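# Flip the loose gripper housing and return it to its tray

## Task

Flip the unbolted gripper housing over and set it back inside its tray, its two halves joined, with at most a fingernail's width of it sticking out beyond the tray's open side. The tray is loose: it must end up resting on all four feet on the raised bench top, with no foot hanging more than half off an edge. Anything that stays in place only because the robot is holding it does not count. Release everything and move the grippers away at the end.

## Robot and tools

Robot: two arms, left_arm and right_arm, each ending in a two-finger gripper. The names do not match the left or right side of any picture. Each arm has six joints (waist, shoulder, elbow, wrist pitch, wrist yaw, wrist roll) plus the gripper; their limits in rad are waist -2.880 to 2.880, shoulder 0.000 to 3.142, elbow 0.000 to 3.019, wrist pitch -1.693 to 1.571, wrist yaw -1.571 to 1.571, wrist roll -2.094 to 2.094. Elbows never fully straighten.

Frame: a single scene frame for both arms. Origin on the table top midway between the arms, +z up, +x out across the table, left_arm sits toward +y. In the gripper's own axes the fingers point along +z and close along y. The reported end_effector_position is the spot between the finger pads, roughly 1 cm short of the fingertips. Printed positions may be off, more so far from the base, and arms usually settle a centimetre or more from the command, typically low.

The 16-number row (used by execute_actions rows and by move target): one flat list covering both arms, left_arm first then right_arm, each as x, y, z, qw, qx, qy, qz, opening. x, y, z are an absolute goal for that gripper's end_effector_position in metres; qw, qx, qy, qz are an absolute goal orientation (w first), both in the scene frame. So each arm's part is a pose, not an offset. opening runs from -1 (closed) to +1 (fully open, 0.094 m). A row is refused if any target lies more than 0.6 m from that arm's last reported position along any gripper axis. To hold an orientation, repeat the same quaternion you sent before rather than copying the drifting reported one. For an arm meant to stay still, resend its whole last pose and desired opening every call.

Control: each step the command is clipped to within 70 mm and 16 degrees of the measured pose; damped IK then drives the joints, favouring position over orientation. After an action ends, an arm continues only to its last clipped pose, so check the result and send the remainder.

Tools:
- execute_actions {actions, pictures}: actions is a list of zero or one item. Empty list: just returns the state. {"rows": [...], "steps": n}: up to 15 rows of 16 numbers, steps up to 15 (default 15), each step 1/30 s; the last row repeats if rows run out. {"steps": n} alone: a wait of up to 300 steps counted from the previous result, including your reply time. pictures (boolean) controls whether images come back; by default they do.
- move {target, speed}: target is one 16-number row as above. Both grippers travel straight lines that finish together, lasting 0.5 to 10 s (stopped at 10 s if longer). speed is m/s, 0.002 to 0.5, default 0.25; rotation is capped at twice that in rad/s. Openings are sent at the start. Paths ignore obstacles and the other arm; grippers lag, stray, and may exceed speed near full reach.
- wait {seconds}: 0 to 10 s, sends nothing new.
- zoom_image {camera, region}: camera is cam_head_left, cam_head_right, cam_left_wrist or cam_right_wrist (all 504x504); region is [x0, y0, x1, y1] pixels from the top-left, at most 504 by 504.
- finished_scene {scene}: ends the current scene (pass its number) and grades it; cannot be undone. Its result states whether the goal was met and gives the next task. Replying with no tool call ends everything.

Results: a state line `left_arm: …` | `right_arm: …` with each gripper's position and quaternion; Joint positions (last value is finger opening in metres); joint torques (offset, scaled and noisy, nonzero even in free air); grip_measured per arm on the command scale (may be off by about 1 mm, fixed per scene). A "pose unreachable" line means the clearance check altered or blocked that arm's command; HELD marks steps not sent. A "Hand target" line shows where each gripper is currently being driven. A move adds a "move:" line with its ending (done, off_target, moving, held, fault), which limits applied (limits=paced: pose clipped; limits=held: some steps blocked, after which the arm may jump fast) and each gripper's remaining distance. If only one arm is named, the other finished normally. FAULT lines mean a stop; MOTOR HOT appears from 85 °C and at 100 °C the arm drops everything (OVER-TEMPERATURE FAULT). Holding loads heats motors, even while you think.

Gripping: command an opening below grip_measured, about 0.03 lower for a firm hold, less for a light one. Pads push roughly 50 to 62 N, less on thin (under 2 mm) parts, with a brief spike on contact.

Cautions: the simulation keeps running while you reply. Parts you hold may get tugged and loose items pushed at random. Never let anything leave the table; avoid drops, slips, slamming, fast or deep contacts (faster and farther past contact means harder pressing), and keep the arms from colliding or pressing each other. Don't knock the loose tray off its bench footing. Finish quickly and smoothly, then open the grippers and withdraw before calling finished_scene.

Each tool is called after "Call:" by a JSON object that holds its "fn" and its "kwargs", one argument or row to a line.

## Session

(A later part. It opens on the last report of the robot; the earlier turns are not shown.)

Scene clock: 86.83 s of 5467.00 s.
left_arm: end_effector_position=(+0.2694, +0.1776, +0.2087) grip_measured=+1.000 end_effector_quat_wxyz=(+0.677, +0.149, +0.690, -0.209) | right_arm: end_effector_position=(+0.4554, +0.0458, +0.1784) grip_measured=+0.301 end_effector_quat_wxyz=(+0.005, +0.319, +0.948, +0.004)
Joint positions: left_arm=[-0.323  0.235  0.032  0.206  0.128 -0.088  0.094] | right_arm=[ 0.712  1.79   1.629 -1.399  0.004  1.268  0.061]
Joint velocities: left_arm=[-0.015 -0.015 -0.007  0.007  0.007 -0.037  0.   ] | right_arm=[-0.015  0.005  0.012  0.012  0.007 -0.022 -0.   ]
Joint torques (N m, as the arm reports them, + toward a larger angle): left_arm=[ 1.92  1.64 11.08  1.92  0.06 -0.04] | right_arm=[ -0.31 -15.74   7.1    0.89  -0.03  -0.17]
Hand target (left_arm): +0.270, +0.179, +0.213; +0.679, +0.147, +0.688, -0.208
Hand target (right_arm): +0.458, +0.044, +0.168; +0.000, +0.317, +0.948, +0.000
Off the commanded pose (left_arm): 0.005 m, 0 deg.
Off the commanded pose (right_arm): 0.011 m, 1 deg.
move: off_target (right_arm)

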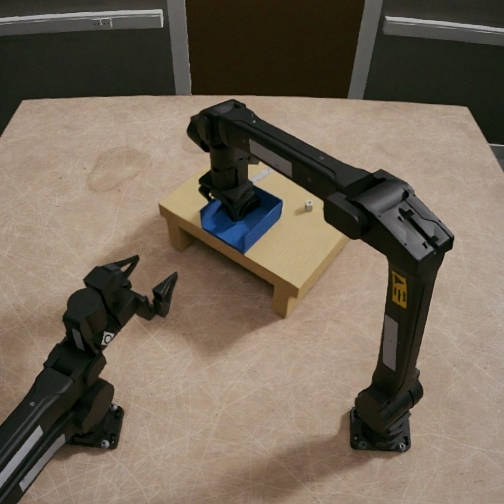

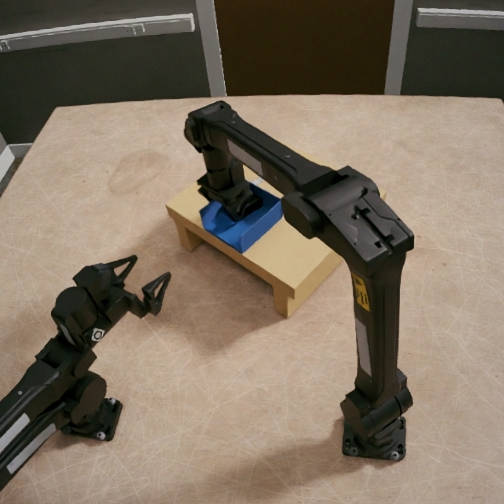

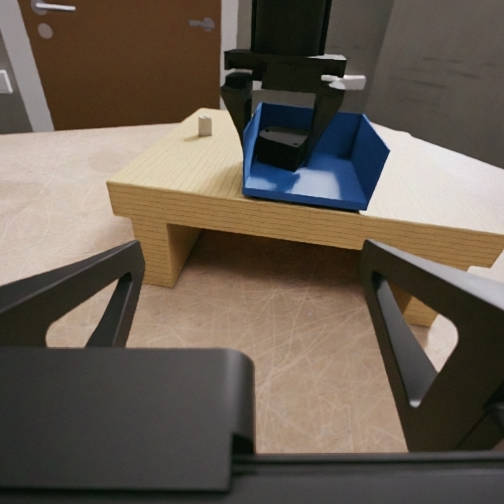

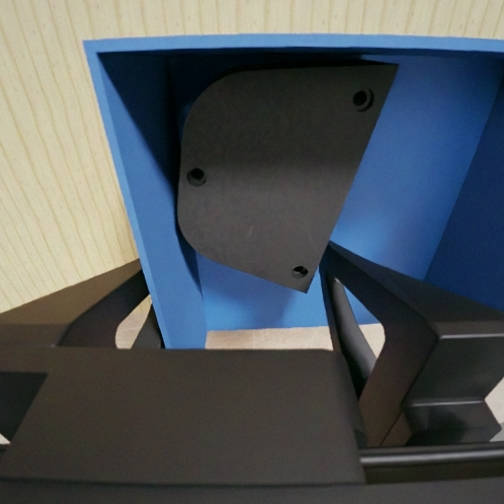

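Call:
{"fn": "move", "kwargs": {
  "target": [0.27,0.179,0.213,0.679,0.147,0.688,-0.208,1,0.457,0.066,0.17,0,0.317,0.948,0,0.2],
  "speed": 0.02
}}

Scene clock: 93.77 s of 5467.00 s.
left_arm: end_effector_position=(+0.2694, +0.1776, +0.2087) grip_measured=+1.000 end_effector_quat_wxyz=(+0.677, +0.149, +0.690, -0.209) | right_arm: end_effector_position=(+0.4508, +0.0533, +0.1697) grip_measured=+0.201 end_effector_quat_wxyz=(-0.000, +0.317, +0.949, -0.003)
Joint positions: left_arm=[-0.323  0.235  0.032  0.206  0.128 -0.088  0.094] | right_arm=[ 0.728  1.807  1.63  -1.399  0.004  1.279  0.056]
Joint velocities: left_arm=[-0.015 -0.005  0.012  0.002 -0.081 -0.022  0.   ] | right_arm=[ 0.005  0.005  0.007 -0.007 -0.037  0.11   0.001]
Joint torques (N m, as the arm reports them, + toward a larger angle): left_arm=[ 1.85  1.71 11.07  1.98  0.05 -0.04] | right_arm=[  1.25 -15.16  10.46   0.25  -0.06   0.06]
Hand target (left_arm): +0.270, +0.179, +0.213; +0.679, +0.147, +0.688, -0.208
Hand target (right_arm): +0.456, +0.066, +0.170; -0.000, +0.317, +0.948, +0.000
Off the commanded pose (left_arm): 0.005 m, 0 deg.
Off the commanded pose (right_arm): 0.014 m, 0 deg.
After step 90, 2.60 s passed at rest.
move: off_target (right_arm)

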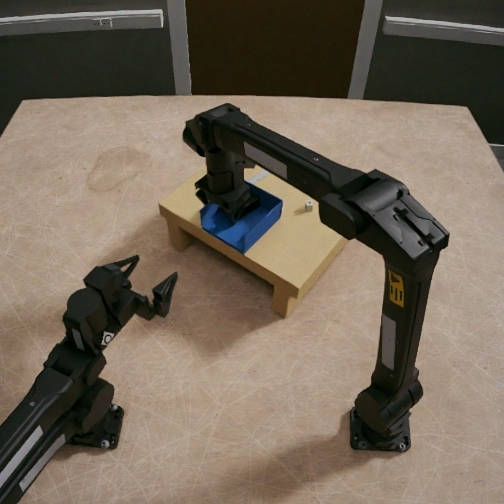

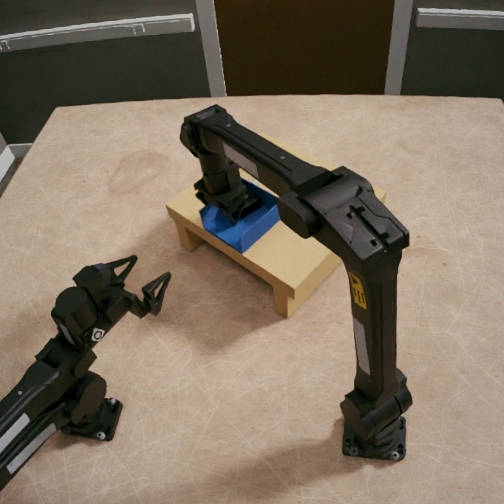

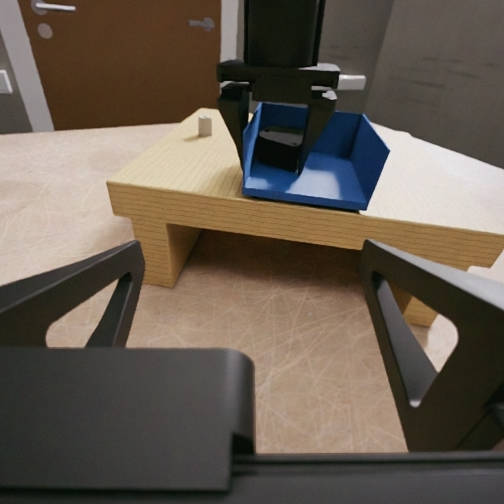

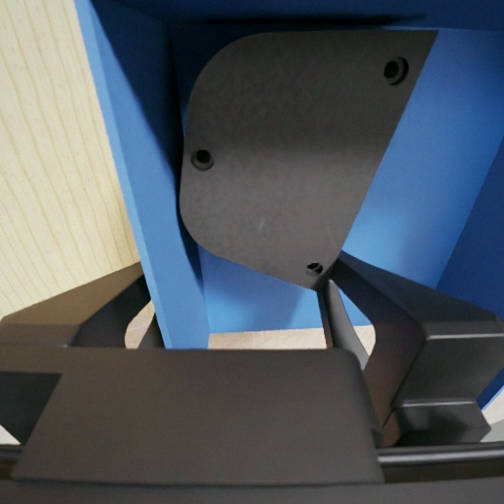

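Call:
{"fn": "move", "kwargs": {
  "target": [0.27,0.179,0.213,0.679,0.147,0.688,-0.208,1,0.464,0.071,0.184,0,0.317,0.948,0,0.1],
  "speed": 0.02
}}

Scene clock: 97.73 s of 5467.00 s.
left_arm: end_effector_position=(+0.2694, +0.1776, +0.2087) grip_measured=+1.000 end_effector_quat_wxyz=(+0.677, +0.149, +0.690, -0.209) | right_arm: end_effector_position=(+0.4545, +0.0583, +0.1779) grip_measured=+0.101 end_effector_quat_wxyz=(-0.004, +0.316, +0.949, -0.008)
Joint positions: left_arm=[-0.323  0.235  0.032  0.206  0.128 -0.088  0.094] | right_arm=[ 0.731  1.827  1.68  -1.441  0.003  1.281  0.052]
Joint velocities: left_arm=[-0.024 -0.005 -0.002 -0.007  0.022 -0.022  0.   ] | right_arm=[-0.005 -0.005  0.012 -0.007 -0.037  0.022 -0.001]
Joint torques (N m, as the arm reports them, + toward a larger angle): left_arm=[ 1.81  1.67 11.06  1.93  0.06 -0.03] | right_arm=[  0.98 -15.54  11.27   0.15  -0.02   0.04]
Hand target (left_arm): +0.270, +0.179, +0.213; +0.679, +0.147, +0.688, -0.208
Hand target (right_arm): +0.463, +0.070, +0.184; -0.000, +0.317, +0.948, +0.000
Off the commanded pose (left_arm): 0.005 m, 0 deg.
Off the commanded pose (right_arm): 0.017 m, 1 deg.
move: off_target (right_arm)

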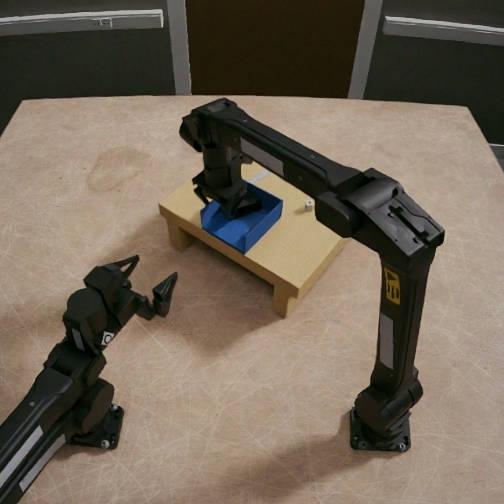

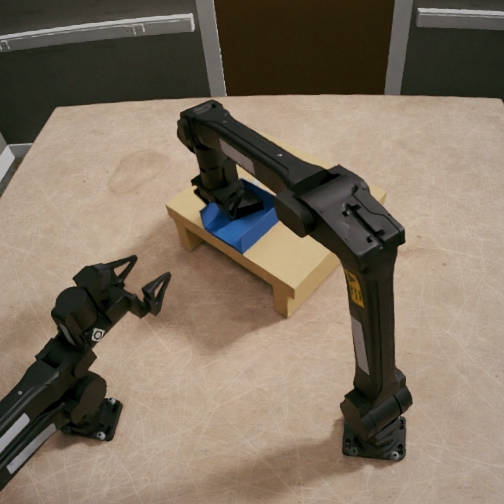

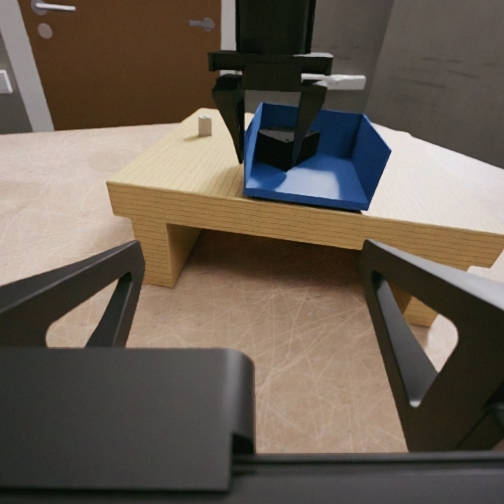

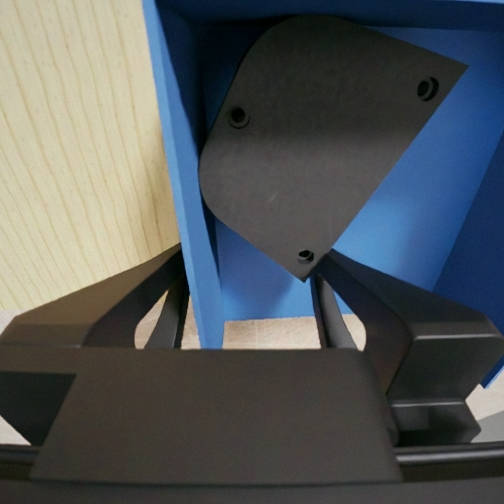

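It's rotating. Continue.

Call:
{"fn": "move", "kwargs": {
  "target": [0.27,0.179,0.213,0.679,0.147,0.688,-0.208,1,0.466,0.08,0.183,0,0.317,0.948,0,-0.1],
  "speed": 0.02
}}

Scene clock: 100.83 s of 5467.00 s.
left_arm: end_effector_position=(+0.2693, +0.1776, +0.2087) grip_measured=+1.000 end_effector_quat_wxyz=(+0.677, +0.149, +0.690, -0.209) | right_arm: end_effector_position=(+0.4579, +0.0673, +0.1780) grip_measured=-0.099 end_effector_quat_wxyz=(-0.003, +0.316, +0.949, -0.007)
Joint positions: left_arm=[-0.323  0.235  0.032  0.206  0.128 -0.088  0.094] | right_arm=[ 0.74   1.846  1.708 -1.447  0.003  1.291  0.042]
Joint velocities: left_arm=[-0.005 -0.024  0.002 -0.002 -0.066 -0.007  0.   ] | right_arm=[-0.015 -0.015 -0.002 -0.012 -0.022 -0.081 -0.001]
Joint torques (N m, as the arm reports them, + toward a larger angle): left_arm=[ 1.76  1.57 11.04  1.93  0.05 -0.02] | right_arm=[  1.14 -15.78  11.27   0.09  -0.02   0.04]
Hand target (left_arm): +0.270, +0.179, +0.213; +0.679, +0.147, +0.688, -0.208
Hand target (right_arm): +0.465, +0.080, +0.183; +0.000, +0.317, +0.948, +0.001
Off the commanded pose (left_arm): 0.005 m, 0 deg.
Off the commanded pose (right_arm): 0.016 m, 1 deg.
move: off_target (right_arm)

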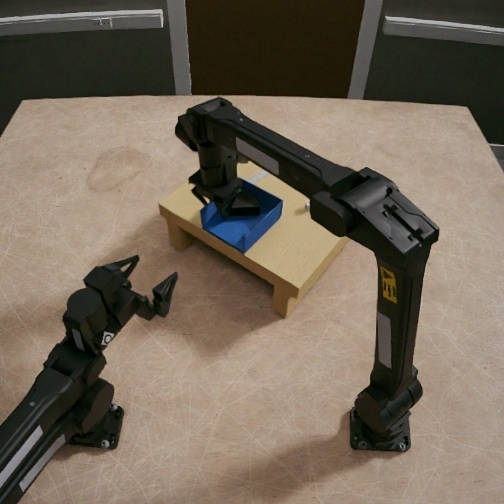

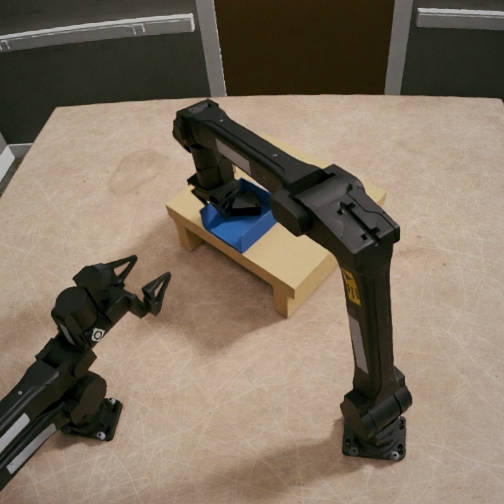

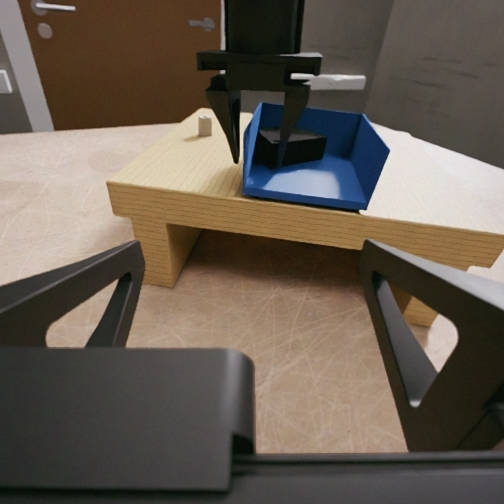

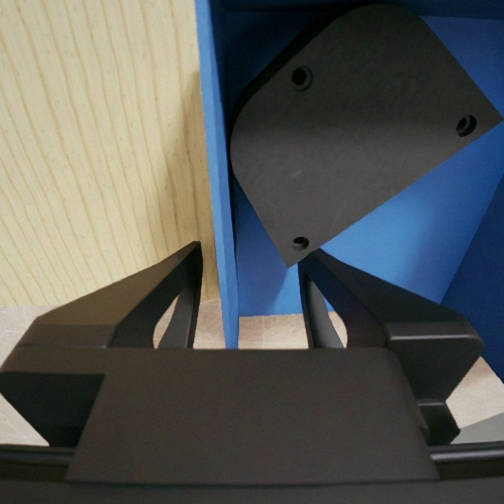

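Call:
{"fn": "move", "kwargs": {
  "target": [0.27,0.179,0.213,0.679,0.147,0.688,-0.208,1,0.458,0.066,0.235,0,0.317,0.948,0,0.2],
  "speed": 0.1
}}

Call:
{"fn": "move", "kwargs": {
  "target": [0.27,0.179,0.213,0.679,0.147,0.688,-0.208,1,0.498,0.003,0.215,0,0.317,0.948,0,0.9],
  "speed": 0.1
}}

Scene clock: 108.77 s of 5467.00 s.
left_arm: end_effector_position=(+0.2693, +0.1776, +0.2087) grip_measured=+1.000 end_effector_quat_wxyz=(+0.677, +0.149, +0.690, -0.209) | right_arm: end_effector_position=(+0.4490, +0.0606, +0.2179) grip_measured=+0.199 end_effector_quat_wxyz=(-0.009, +0.316, +0.949, -0.015)
Joint positions: left_arm=[-0.323  0.235  0.032  0.206  0.128 -0.088  0.094] | right_arm=[ 0.74   1.82   1.775 -1.561  0.003  1.291  0.056]
Joint velocities: left_arm=[-0.015 -0.005 -0.012 -0.017  0.051 -0.007  0.   ] | right_arm=[ 0.015 -0.005 -0.002 -0.017 -0.037  0.066 -0.   ]
Joint torques (N m, as the arm reports them, + toward a larger angle): left_arm=[ 1.85  1.63 11.07  1.91  0.04 -0.04] | right_arm=[  0.08 -17.59  10.84   0.01   0.01  -0.07]
Hand target (left_arm): +0.270, +0.179, +0.213; +0.679, +0.147, +0.688, -0.208
Hand target (right_arm): +0.457, +0.065, +0.235; +0.000, +0.317, +0.948, +0.000
Off the commanded pose (left_arm): 0.005 m, 0 deg.
Off the commanded pose (right_arm): 0.020 m, 2 deg.
After step 90, 3.90 s passed at rest.
move: off_target (right_arm)

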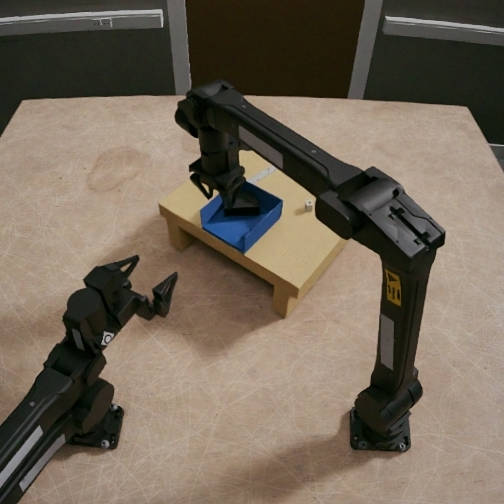

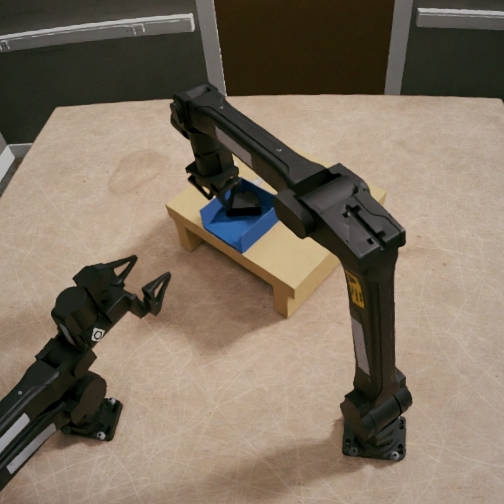

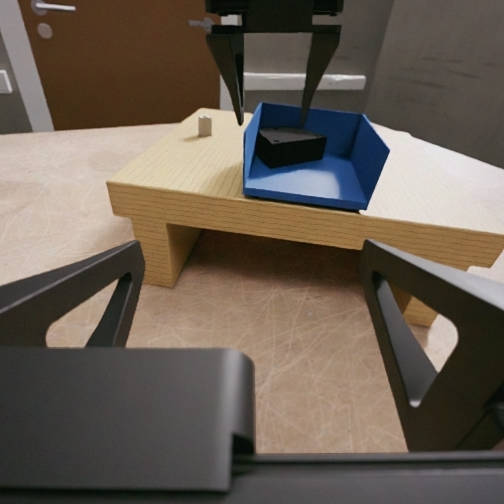

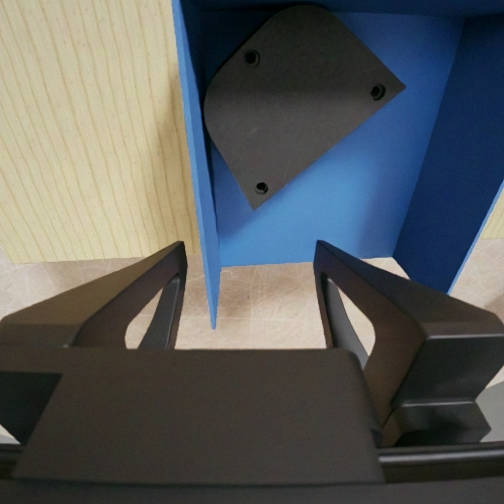

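Scene clock: 109.87 s of 5467.00 s.
left_arm: end_effector_position=(+0.2693, +0.1776, +0.2087) grip_measured=+1.000 end_effector_quat_wxyz=(+0.677, +0.149, +0.690, -0.209) | right_arm: end_effector_position=(+0.4968, +0.0016, +0.2177) grip_measured=+0.899 end_effector_quat_wxyz=(-0.000, +0.323, +0.946, -0.002)
Joint positions: left_arm=[-0.323  0.235  0.032  0.206  0.128 -0.088  0.094] | right_arm=[ 0.605  1.82   1.775 -1.529  0.003  1.17   0.089]
Joint velocities: left_arm=[-0.005 -0.015 -0.007 -0.007  0.022  0.037  0.   ] | right_arm=[-0.005 -0.015 -0.002 -0.007 -0.037 -0.051  0.   ]
Joint torques (N m, as the arm reports them, + toward a larger angle): left_arm=[ 1.85  1.9  11.1   1.91  0.03 -0.04] | right_arm=[  0.35 -17.32   7.49   0.88   0.15  -0.15]
Hand target (left_arm): +0.270, +0.179, +0.213; +0.679, +0.147, +0.688, -0.208
Hand target (right_arm): +0.499, +0.002, +0.215; +0.002, +0.317, +0.948, -0.001
Off the commanded pose (left_arm): 0.005 m, 0 deg.
Off the commanded pose (right_arm): 0.003 m, 1 deg.
move: done

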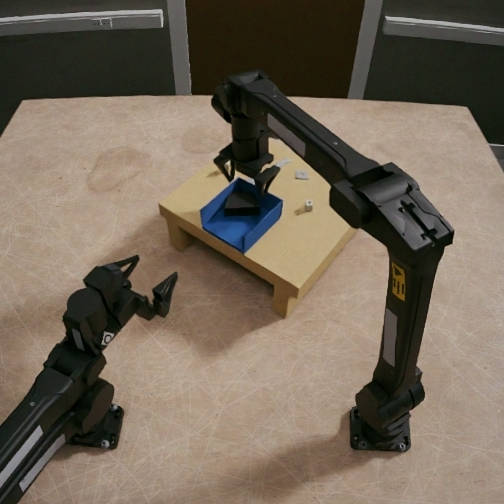

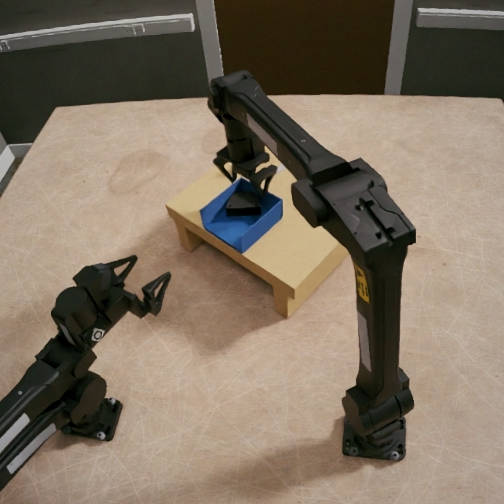

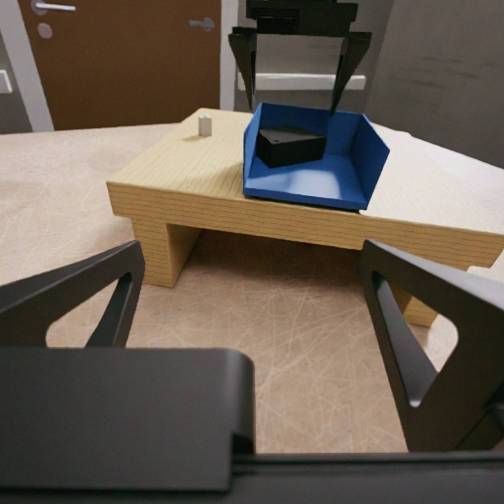

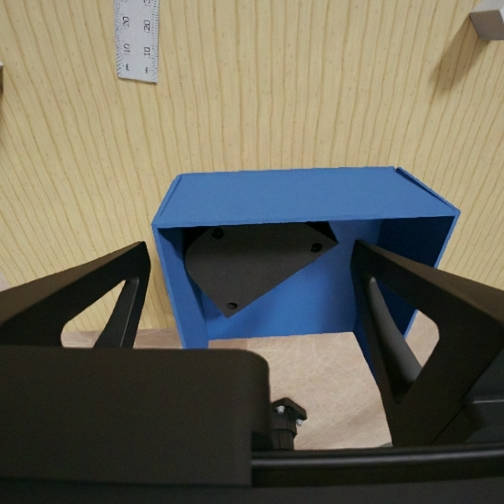

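Call:
{"fn": "move", "kwargs": {
  "target": [0.27,0.179,0.213,0.679,0.147,0.688,-0.208,1,0.508,0.005,0.195,0,0.317,0.948,0,0.9],
  "speed": 0.04
}}

Call:
{"fn": "zoom_image", "kwargs": {
  "camera": "cam_head_left",
  "region": [200, 140, 300, 240]
}}

Scene clock: 114.10 s of 5467.00 s.
left_arm: end_effector_position=(+0.2693, +0.1776, +0.2087) grip_measured=+1.000 end_effector_quat_wxyz=(+0.677, +0.149, +0.690, -0.209) | right_arm: end_effector_position=(+0.5045, +0.0059, +0.2086) grip_measured=+0.899 end_effector_quat_wxyz=(+0.006, +0.319, +0.948, +0.005)
Joint positions: left_arm=[-0.323  0.235  0.032  0.206  0.128 -0.088  0.094] | right_arm=[ 0.605  1.833  1.769 -1.492  0.003  1.162  0.089]
Joint velocities: left_arm=[-0.005  0.005  0.007  0.002  0.081 -0.007  0.   ] | right_arm=[-0.015  0.015  0.002 -0.017 -0.007  0.037 -0.   ]
Joint torques (N m, as the arm reports them, + toward a larger angle): left_arm=[ 1.95  1.86 11.06  1.86  0.03 -0.04] | right_arm=[ -0.2  -16.35   7.31   0.93   0.    -0.17]
Hand target (left_arm): +0.270, +0.179, +0.213; +0.679, +0.147, +0.688, -0.208
Hand target (right_arm): +0.508, +0.005, +0.195; +0.000, +0.317, +0.948, -0.000
Off the commanded pose (left_arm): 0.005 m, 0 deg.
Off the commanded pose (right_arm): 0.014 m, 1 deg.
After step 90, 0.17 s passed at rest.
move: off_target (right_arm)

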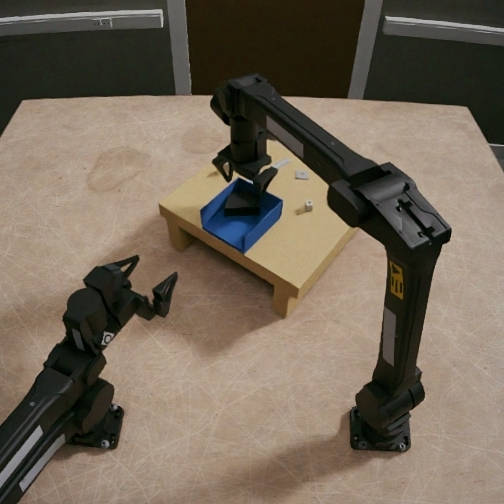

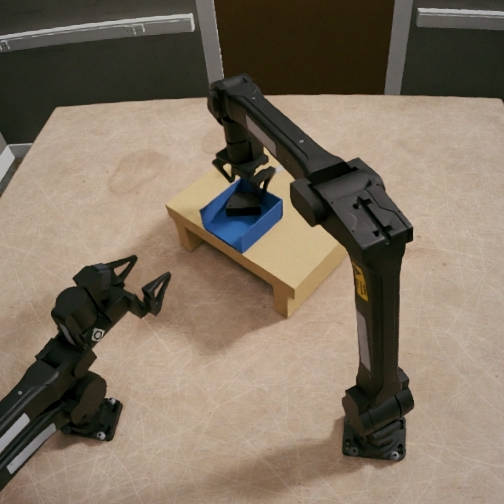

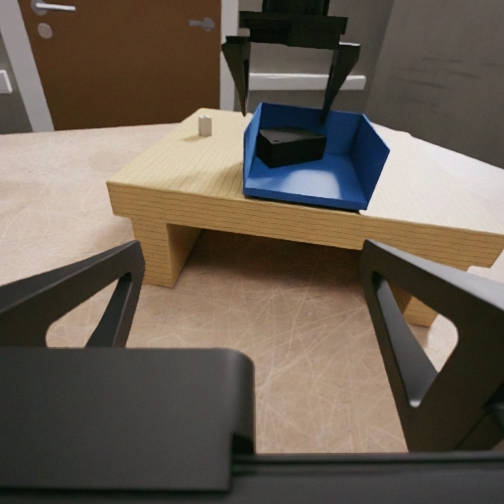

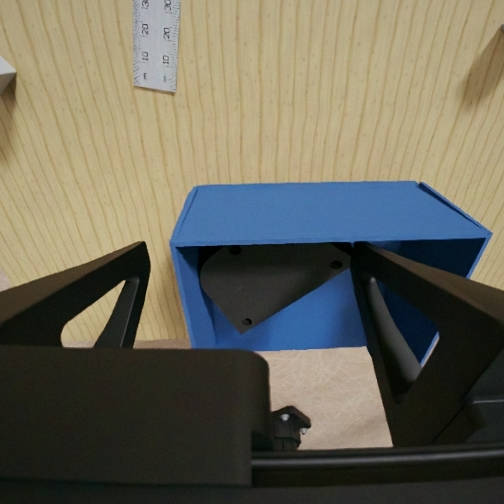

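Region (200, 140, 300, 240) of cam_head_left's 504x504 image, scaled by 5.040, with more detail than that image has.

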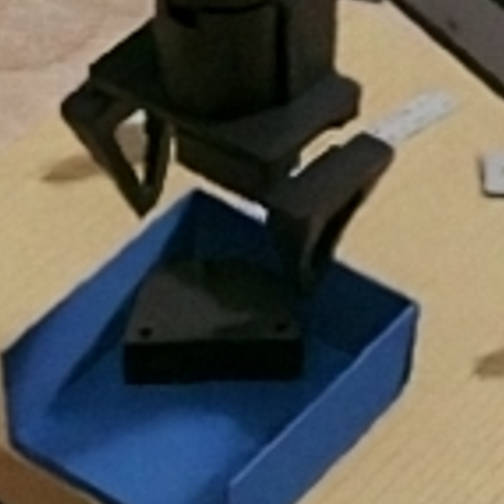

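Call:
{"fn": "move", "kwargs": {
  "target": [0.27,0.179,0.213,0.679,0.147,0.688,-0.208,1,0.5,0.005,0.26,0,0.317,0.948,0,0.5],
  "speed": 0.15
}}

Call:
{"fn": "move", "kwargs": {
  "target": [0.27,0.179,0.213,0.679,0.147,0.688,-0.208,1,0.4435,-0.008,0.235,0,-0.446,0.895,0,0.5],
  "speed": 0.4
}}

Call:
{"fn": "move", "kwargs": {
  "target": [0.27,0.179,0.213,0.679,0.147,0.688,-0.208,1,0.4435,-0.008,0.2,0,-0.446,0.895,0,0.5],
  "speed": 0.05
}}

Scene clock: 119.80 s of 5467.00 s.
left_arm: end_effector_position=(+0.2693, +0.1776, +0.2087) grip_measured=+1.000 end_effector_quat_wxyz=(+0.677, +0.149, +0.690, -0.209) | right_arm: end_effector_position=(+0.4928, -0.0006, +0.2421) grip_measured=+0.501 end_effector_quat_wxyz=(-0.011, +0.319, +0.948, -0.014)
Joint positions: left_arm=[-0.323  0.235  0.032  0.206  0.128 -0.088  0.094] | right_arm=[ 0.605  1.828  1.85  -1.629  0.003  1.162  0.071]
Joint velocities: left_arm=[ 0.024 -0.005 -0.007  0.002  0.022 -0.007  0.   ] | right_arm=[-0.015  0.005 -0.002 -0.002 -0.037  0.022 -0.001]
Joint torques (N m, as the arm reports them, + toward a larger angle): left_arm=[ 1.79  1.68 11.07  1.94  0.04 -0.06] | right_arm=[  0.45 -17.83  10.9    0.04  -0.01  -0.09]
Hand target (left_arm): +0.270, +0.179, +0.213; +0.679, +0.147, +0.688, -0.208
Hand target (right_arm): +0.499, +0.004, +0.260; +0.000, +0.317, +0.948, +0.000
Off the commanded pose (left_arm): 0.005 m, 0 deg.
Off the commanded pose (right_arm): 0.020 m, 2 deg.
After step 90, 1.87 s passed at rest.
move: off_target (right_arm)

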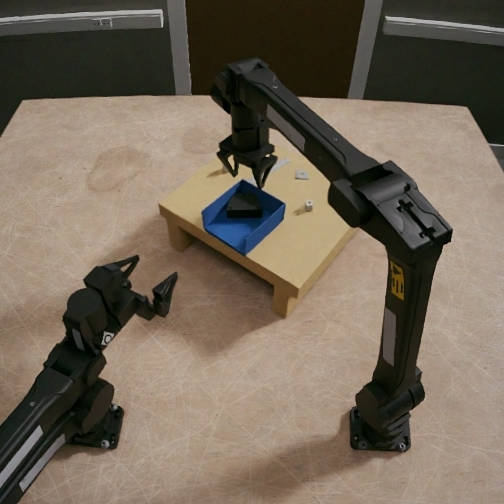

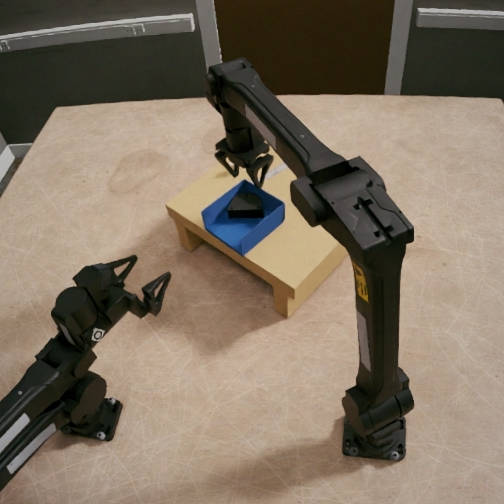

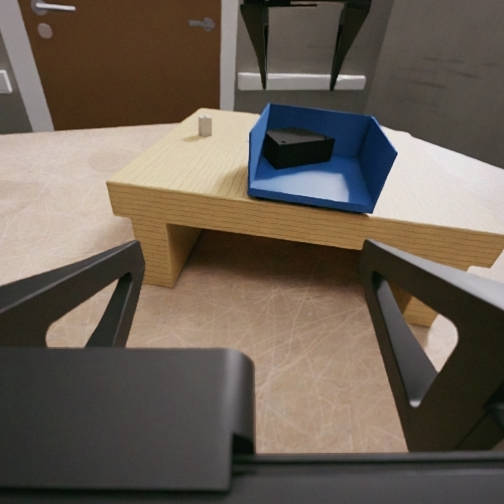

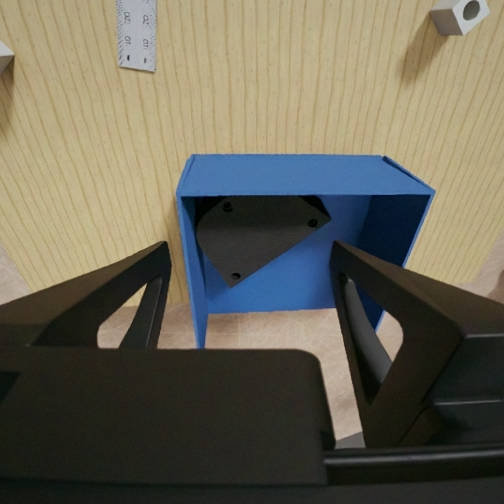

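Scene clock: 122.43 s of 5467.00 s.
left_arm: end_effector_position=(+0.2693, +0.1776, +0.2087) grip_measured=+1.000 end_effector_quat_wxyz=(+0.677, +0.149, +0.690, -0.209) | right_arm: end_effector_position=(+0.4464, -0.0110, +0.2320) grip_measured=+0.501 end_effector_quat_wxyz=(-0.008, -0.437, +0.899, -0.003)
Joint positions: left_arm=[-0.323  0.235  0.032  0.206  0.128 -0.088  0.094] | right_arm=[ 0.632  1.69   1.636 -1.533  0.004 -0.366  0.071]
Joint velocities: left_arm=[-0.005 -0.015  0.002 -0.007 -0.007  0.051  0.   ] | right_arm=[-0.005  0.005  0.002 -0.002  0.007 -0.022 -0.001]
Joint torques (N m, as the arm reports them, + toward a larger angle): left_arm=[ 1.81  1.79 11.06  1.89  0.04 -0.05] | right_arm=[  0.99 -16.63   7.14   0.92  -0.17  -0.15]
Hand target (left_arm): +0.270, +0.179, +0.213; +0.679, +0.147, +0.688, -0.208
Hand target (right_arm): +0.444, -0.007, +0.235; -0.000, -0.446, +0.895, +0.000
Off the commanded pose (left_arm): 0.005 m, 0 deg.
Off the commanded pose (right_arm): 0.005 m, 1 deg.
move: done

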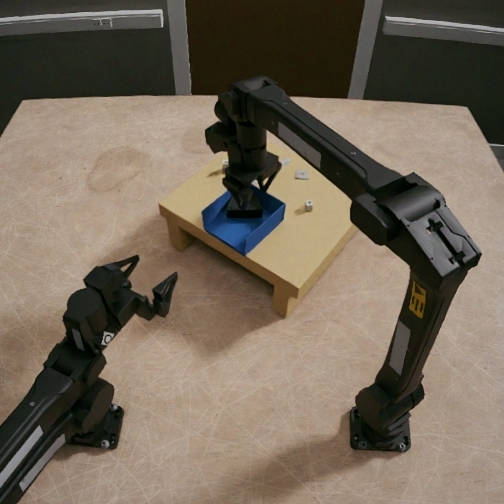

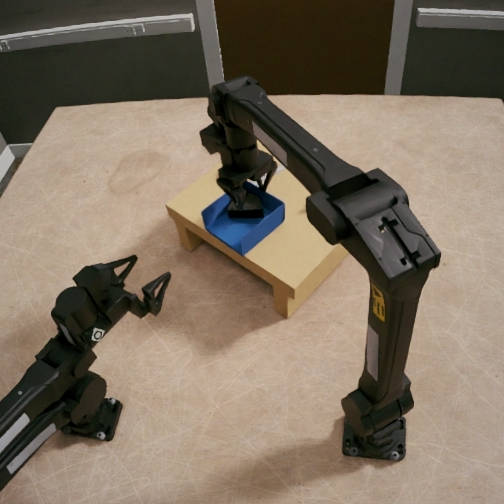

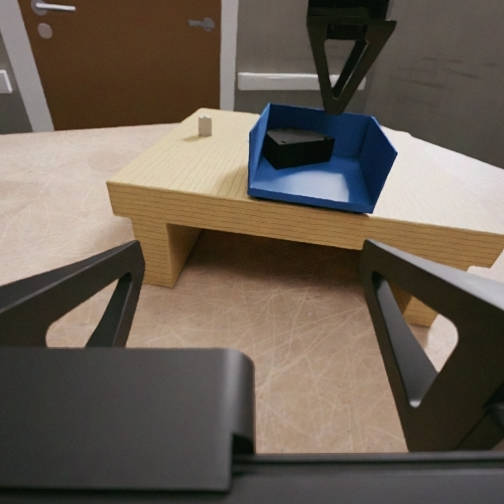

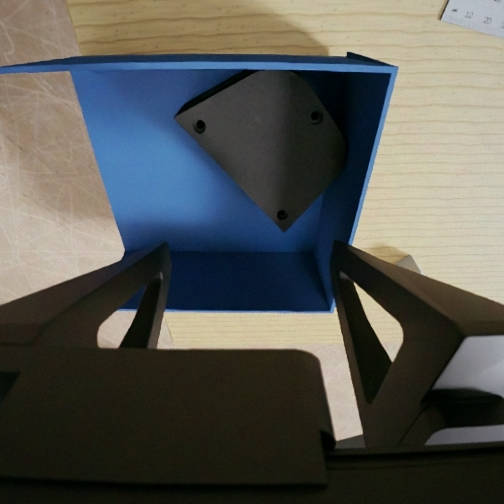

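Scene clock: 123.37 s of 5467.00 s.
left_arm: end_effector_position=(+0.2693, +0.1776, +0.2087) grip_measured=+1.000 end_effector_quat_wxyz=(+0.677, +0.149, +0.690, -0.209) | right_arm: end_effector_position=(+0.4453, -0.0117, +0.2004) grip_measured=+0.501 end_effector_quat_wxyz=(-0.004, -0.438, +0.899, -0.002)
Joint positions: left_arm=[-0.323  0.235  0.032  0.206  0.128 -0.088  0.094] | right_arm=[ 0.632  1.69   1.553 -1.443  0.004 -0.369  0.071]
Joint velocities: left_arm=[-0.005  0.005  0.007 -0.007  0.022  0.022  0.   ] | right_arm=[-0.015  0.005  0.012  0.012 -0.007  0.022 -0.001]
Joint torques (N m, as the arm reports them, + toward a larger angle): left_arm=[ 1.86  1.69 11.05  1.91  0.04 -0.03] | right_arm=[  0.95 -15.77   7.25   0.95  -0.15  -0.18]
Hand target (left_arm): +0.270, +0.179, +0.213; +0.679, +0.147, +0.688, -0.208
Hand target (right_arm): +0.444, -0.008, +0.200; +0.000, -0.446, +0.895, -0.000
Off the commanded pose (left_arm): 0.005 m, 0 deg.
Off the commanded pose (right_arm): 0.004 m, 1 deg.
move: done

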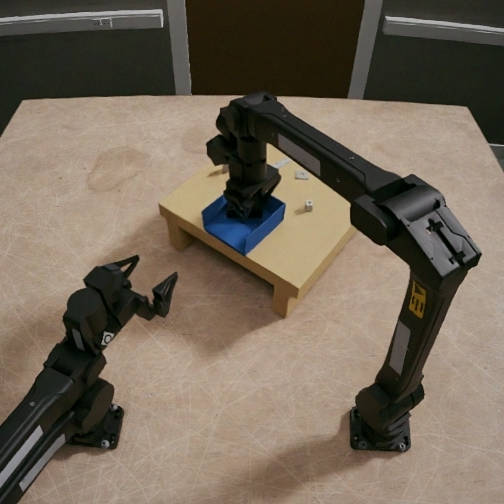

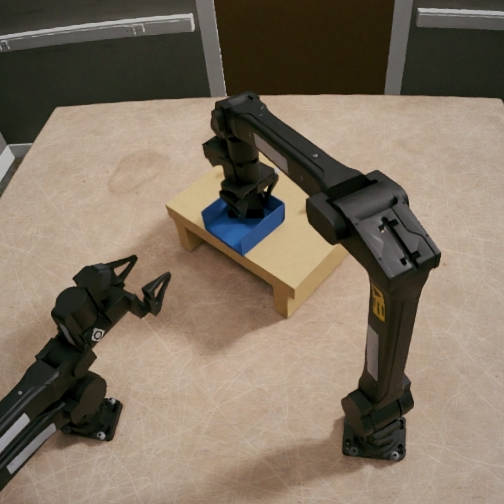

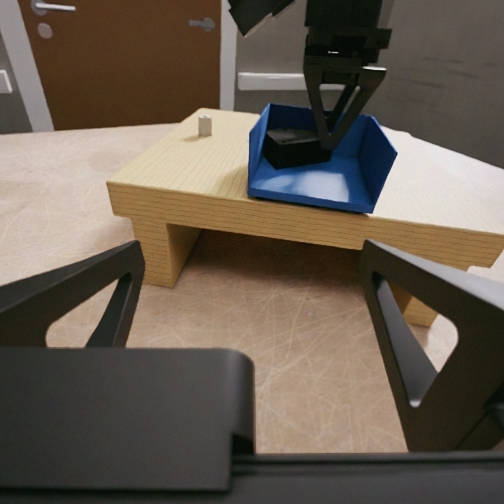

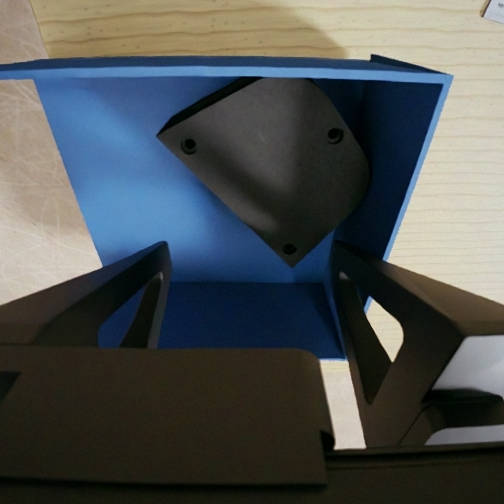

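Call:
{"fn": "move", "kwargs": {
  "target": [0.27,0.179,0.213,0.679,0.147,0.688,-0.208,1,0.437,-0.018,0.176,0,-0.446,0.895,0,0.35],
  "speed": 0.03
}}

Scene clock: 127.03 s of 5467.00 s.
left_arm: end_effector_position=(+0.2693, +0.1776, +0.2087) grip_measured=+1.000 end_effector_quat_wxyz=(+0.677, +0.149, +0.690, -0.209) | right_arm: end_effector_position=(+0.4368, -0.0168, +0.1719) grip_measured=+0.351 end_effector_quat_wxyz=(-0.009, -0.443, +0.897, -0.003)
Joint positions: left_arm=[-0.323  0.235  0.032  0.206  0.128 -0.088  0.094] | right_arm=[ 0.632  1.683  1.468 -1.374  0.004 -0.378  0.063]
Joint velocities: left_arm=[ 0.005 -0.005 -0.007  0.007 -0.022 -0.022  0.   ] | right_arm=[ 0.005 -0.015 -0.007 -0.007 -0.051 -0.007 -0.001]
Joint torques (N m, as the arm reports them, + toward a larger angle): left_arm=[ 1.78  1.76 11.06  1.93  0.03 -0.04] | right_arm=[ -0.11 -16.07   7.07   0.87  -0.15  -0.18]
Hand target (left_arm): +0.270, +0.179, +0.213; +0.679, +0.147, +0.688, -0.208
Hand target (right_arm): +0.438, -0.018, +0.176; +0.000, -0.446, +0.895, -0.000
Off the commanded pose (left_arm): 0.005 m, 0 deg.
Off the commanded pose (right_arm): 0.004 m, 1 deg.
move: done

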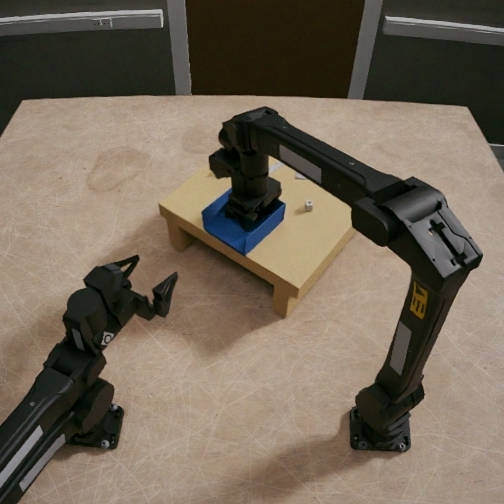

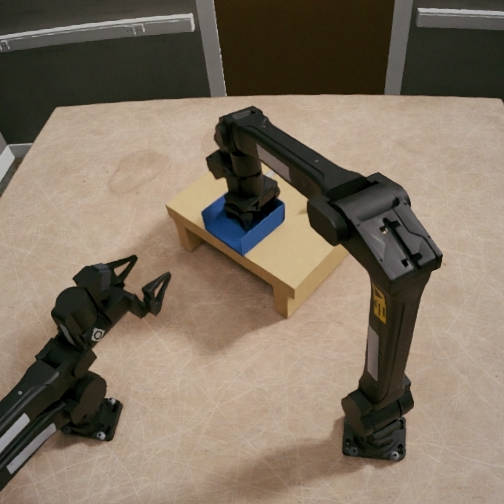

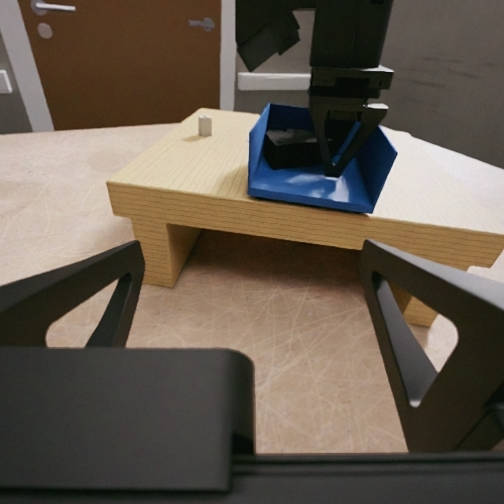

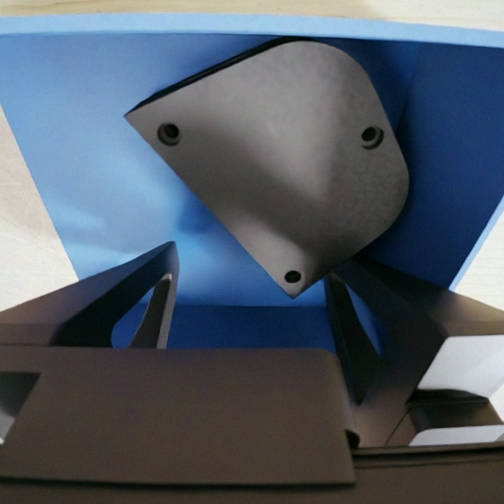

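Call:
{"fn": "move", "kwargs": {
  "target": [0.27,0.179,0.213,0.679,0.147,0.688,-0.208,1,0.413,0.004,0.181,0,-0.446,0.895,0,0.35],
  "speed": 0.02
}}

Scene clock: 130.93 s of 5467.00 s.
left_arm: end_effector_position=(+0.2693, +0.1776, +0.2087) grip_measured=+1.000 end_effector_quat_wxyz=(+0.677, +0.149, +0.690, -0.209) | right_arm: end_effector_position=(+0.4168, +0.0015, +0.1780) grip_measured=+0.351 end_effector_quat_wxyz=(-0.004, -0.447, +0.894, -0.002)
Joint positions: left_arm=[-0.323  0.235  0.032  0.206  0.128 -0.088  0.094] | right_arm=[ 0.684  1.656  1.45  -1.374  0.003 -0.336  0.063]
Joint velocities: left_arm=[-0.005 -0.005 -0.002 -0.002 -0.037 -0.066  0.   ] | right_arm=[-0.005 -0.005 -0.017 -0.002 -0.022  0.007 -0.   ]
Joint torques (N m, as the arm reports them, + toward a larger angle): left_arm=[ 1.87  1.65 11.03  1.94  0.03 -0.04] | right_arm=[  0.98 -15.88   6.98   0.63  -0.17   0.03]
Hand target (left_arm): +0.270, +0.179, +0.213; +0.679, +0.147, +0.688, -0.208
Hand target (right_arm): +0.413, +0.004, +0.181; -0.001, -0.446, +0.895, +0.001
Off the commanded pose (left_arm): 0.005 m, 0 deg.
Off the commanded pose (right_arm): 0.005 m, 1 deg.
move: done

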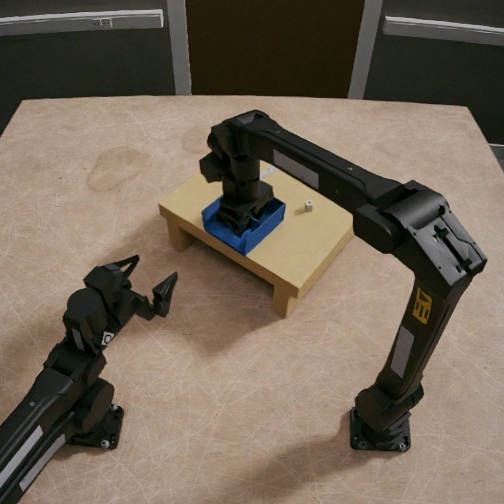

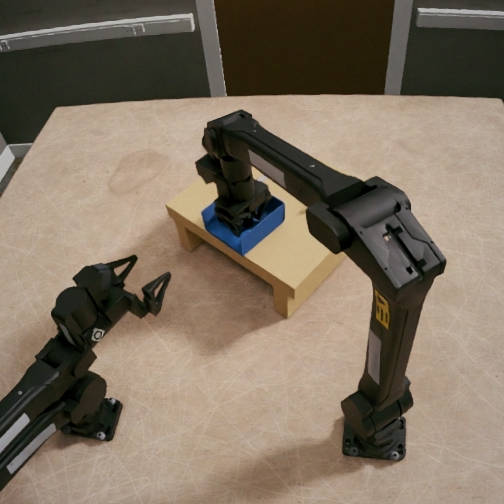

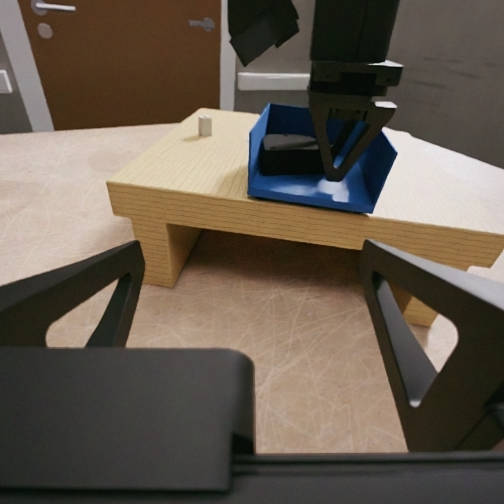

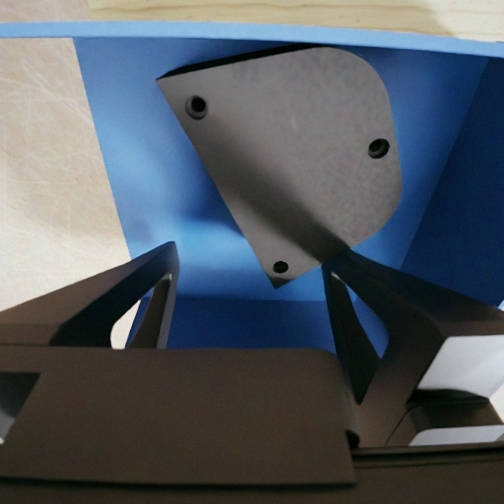

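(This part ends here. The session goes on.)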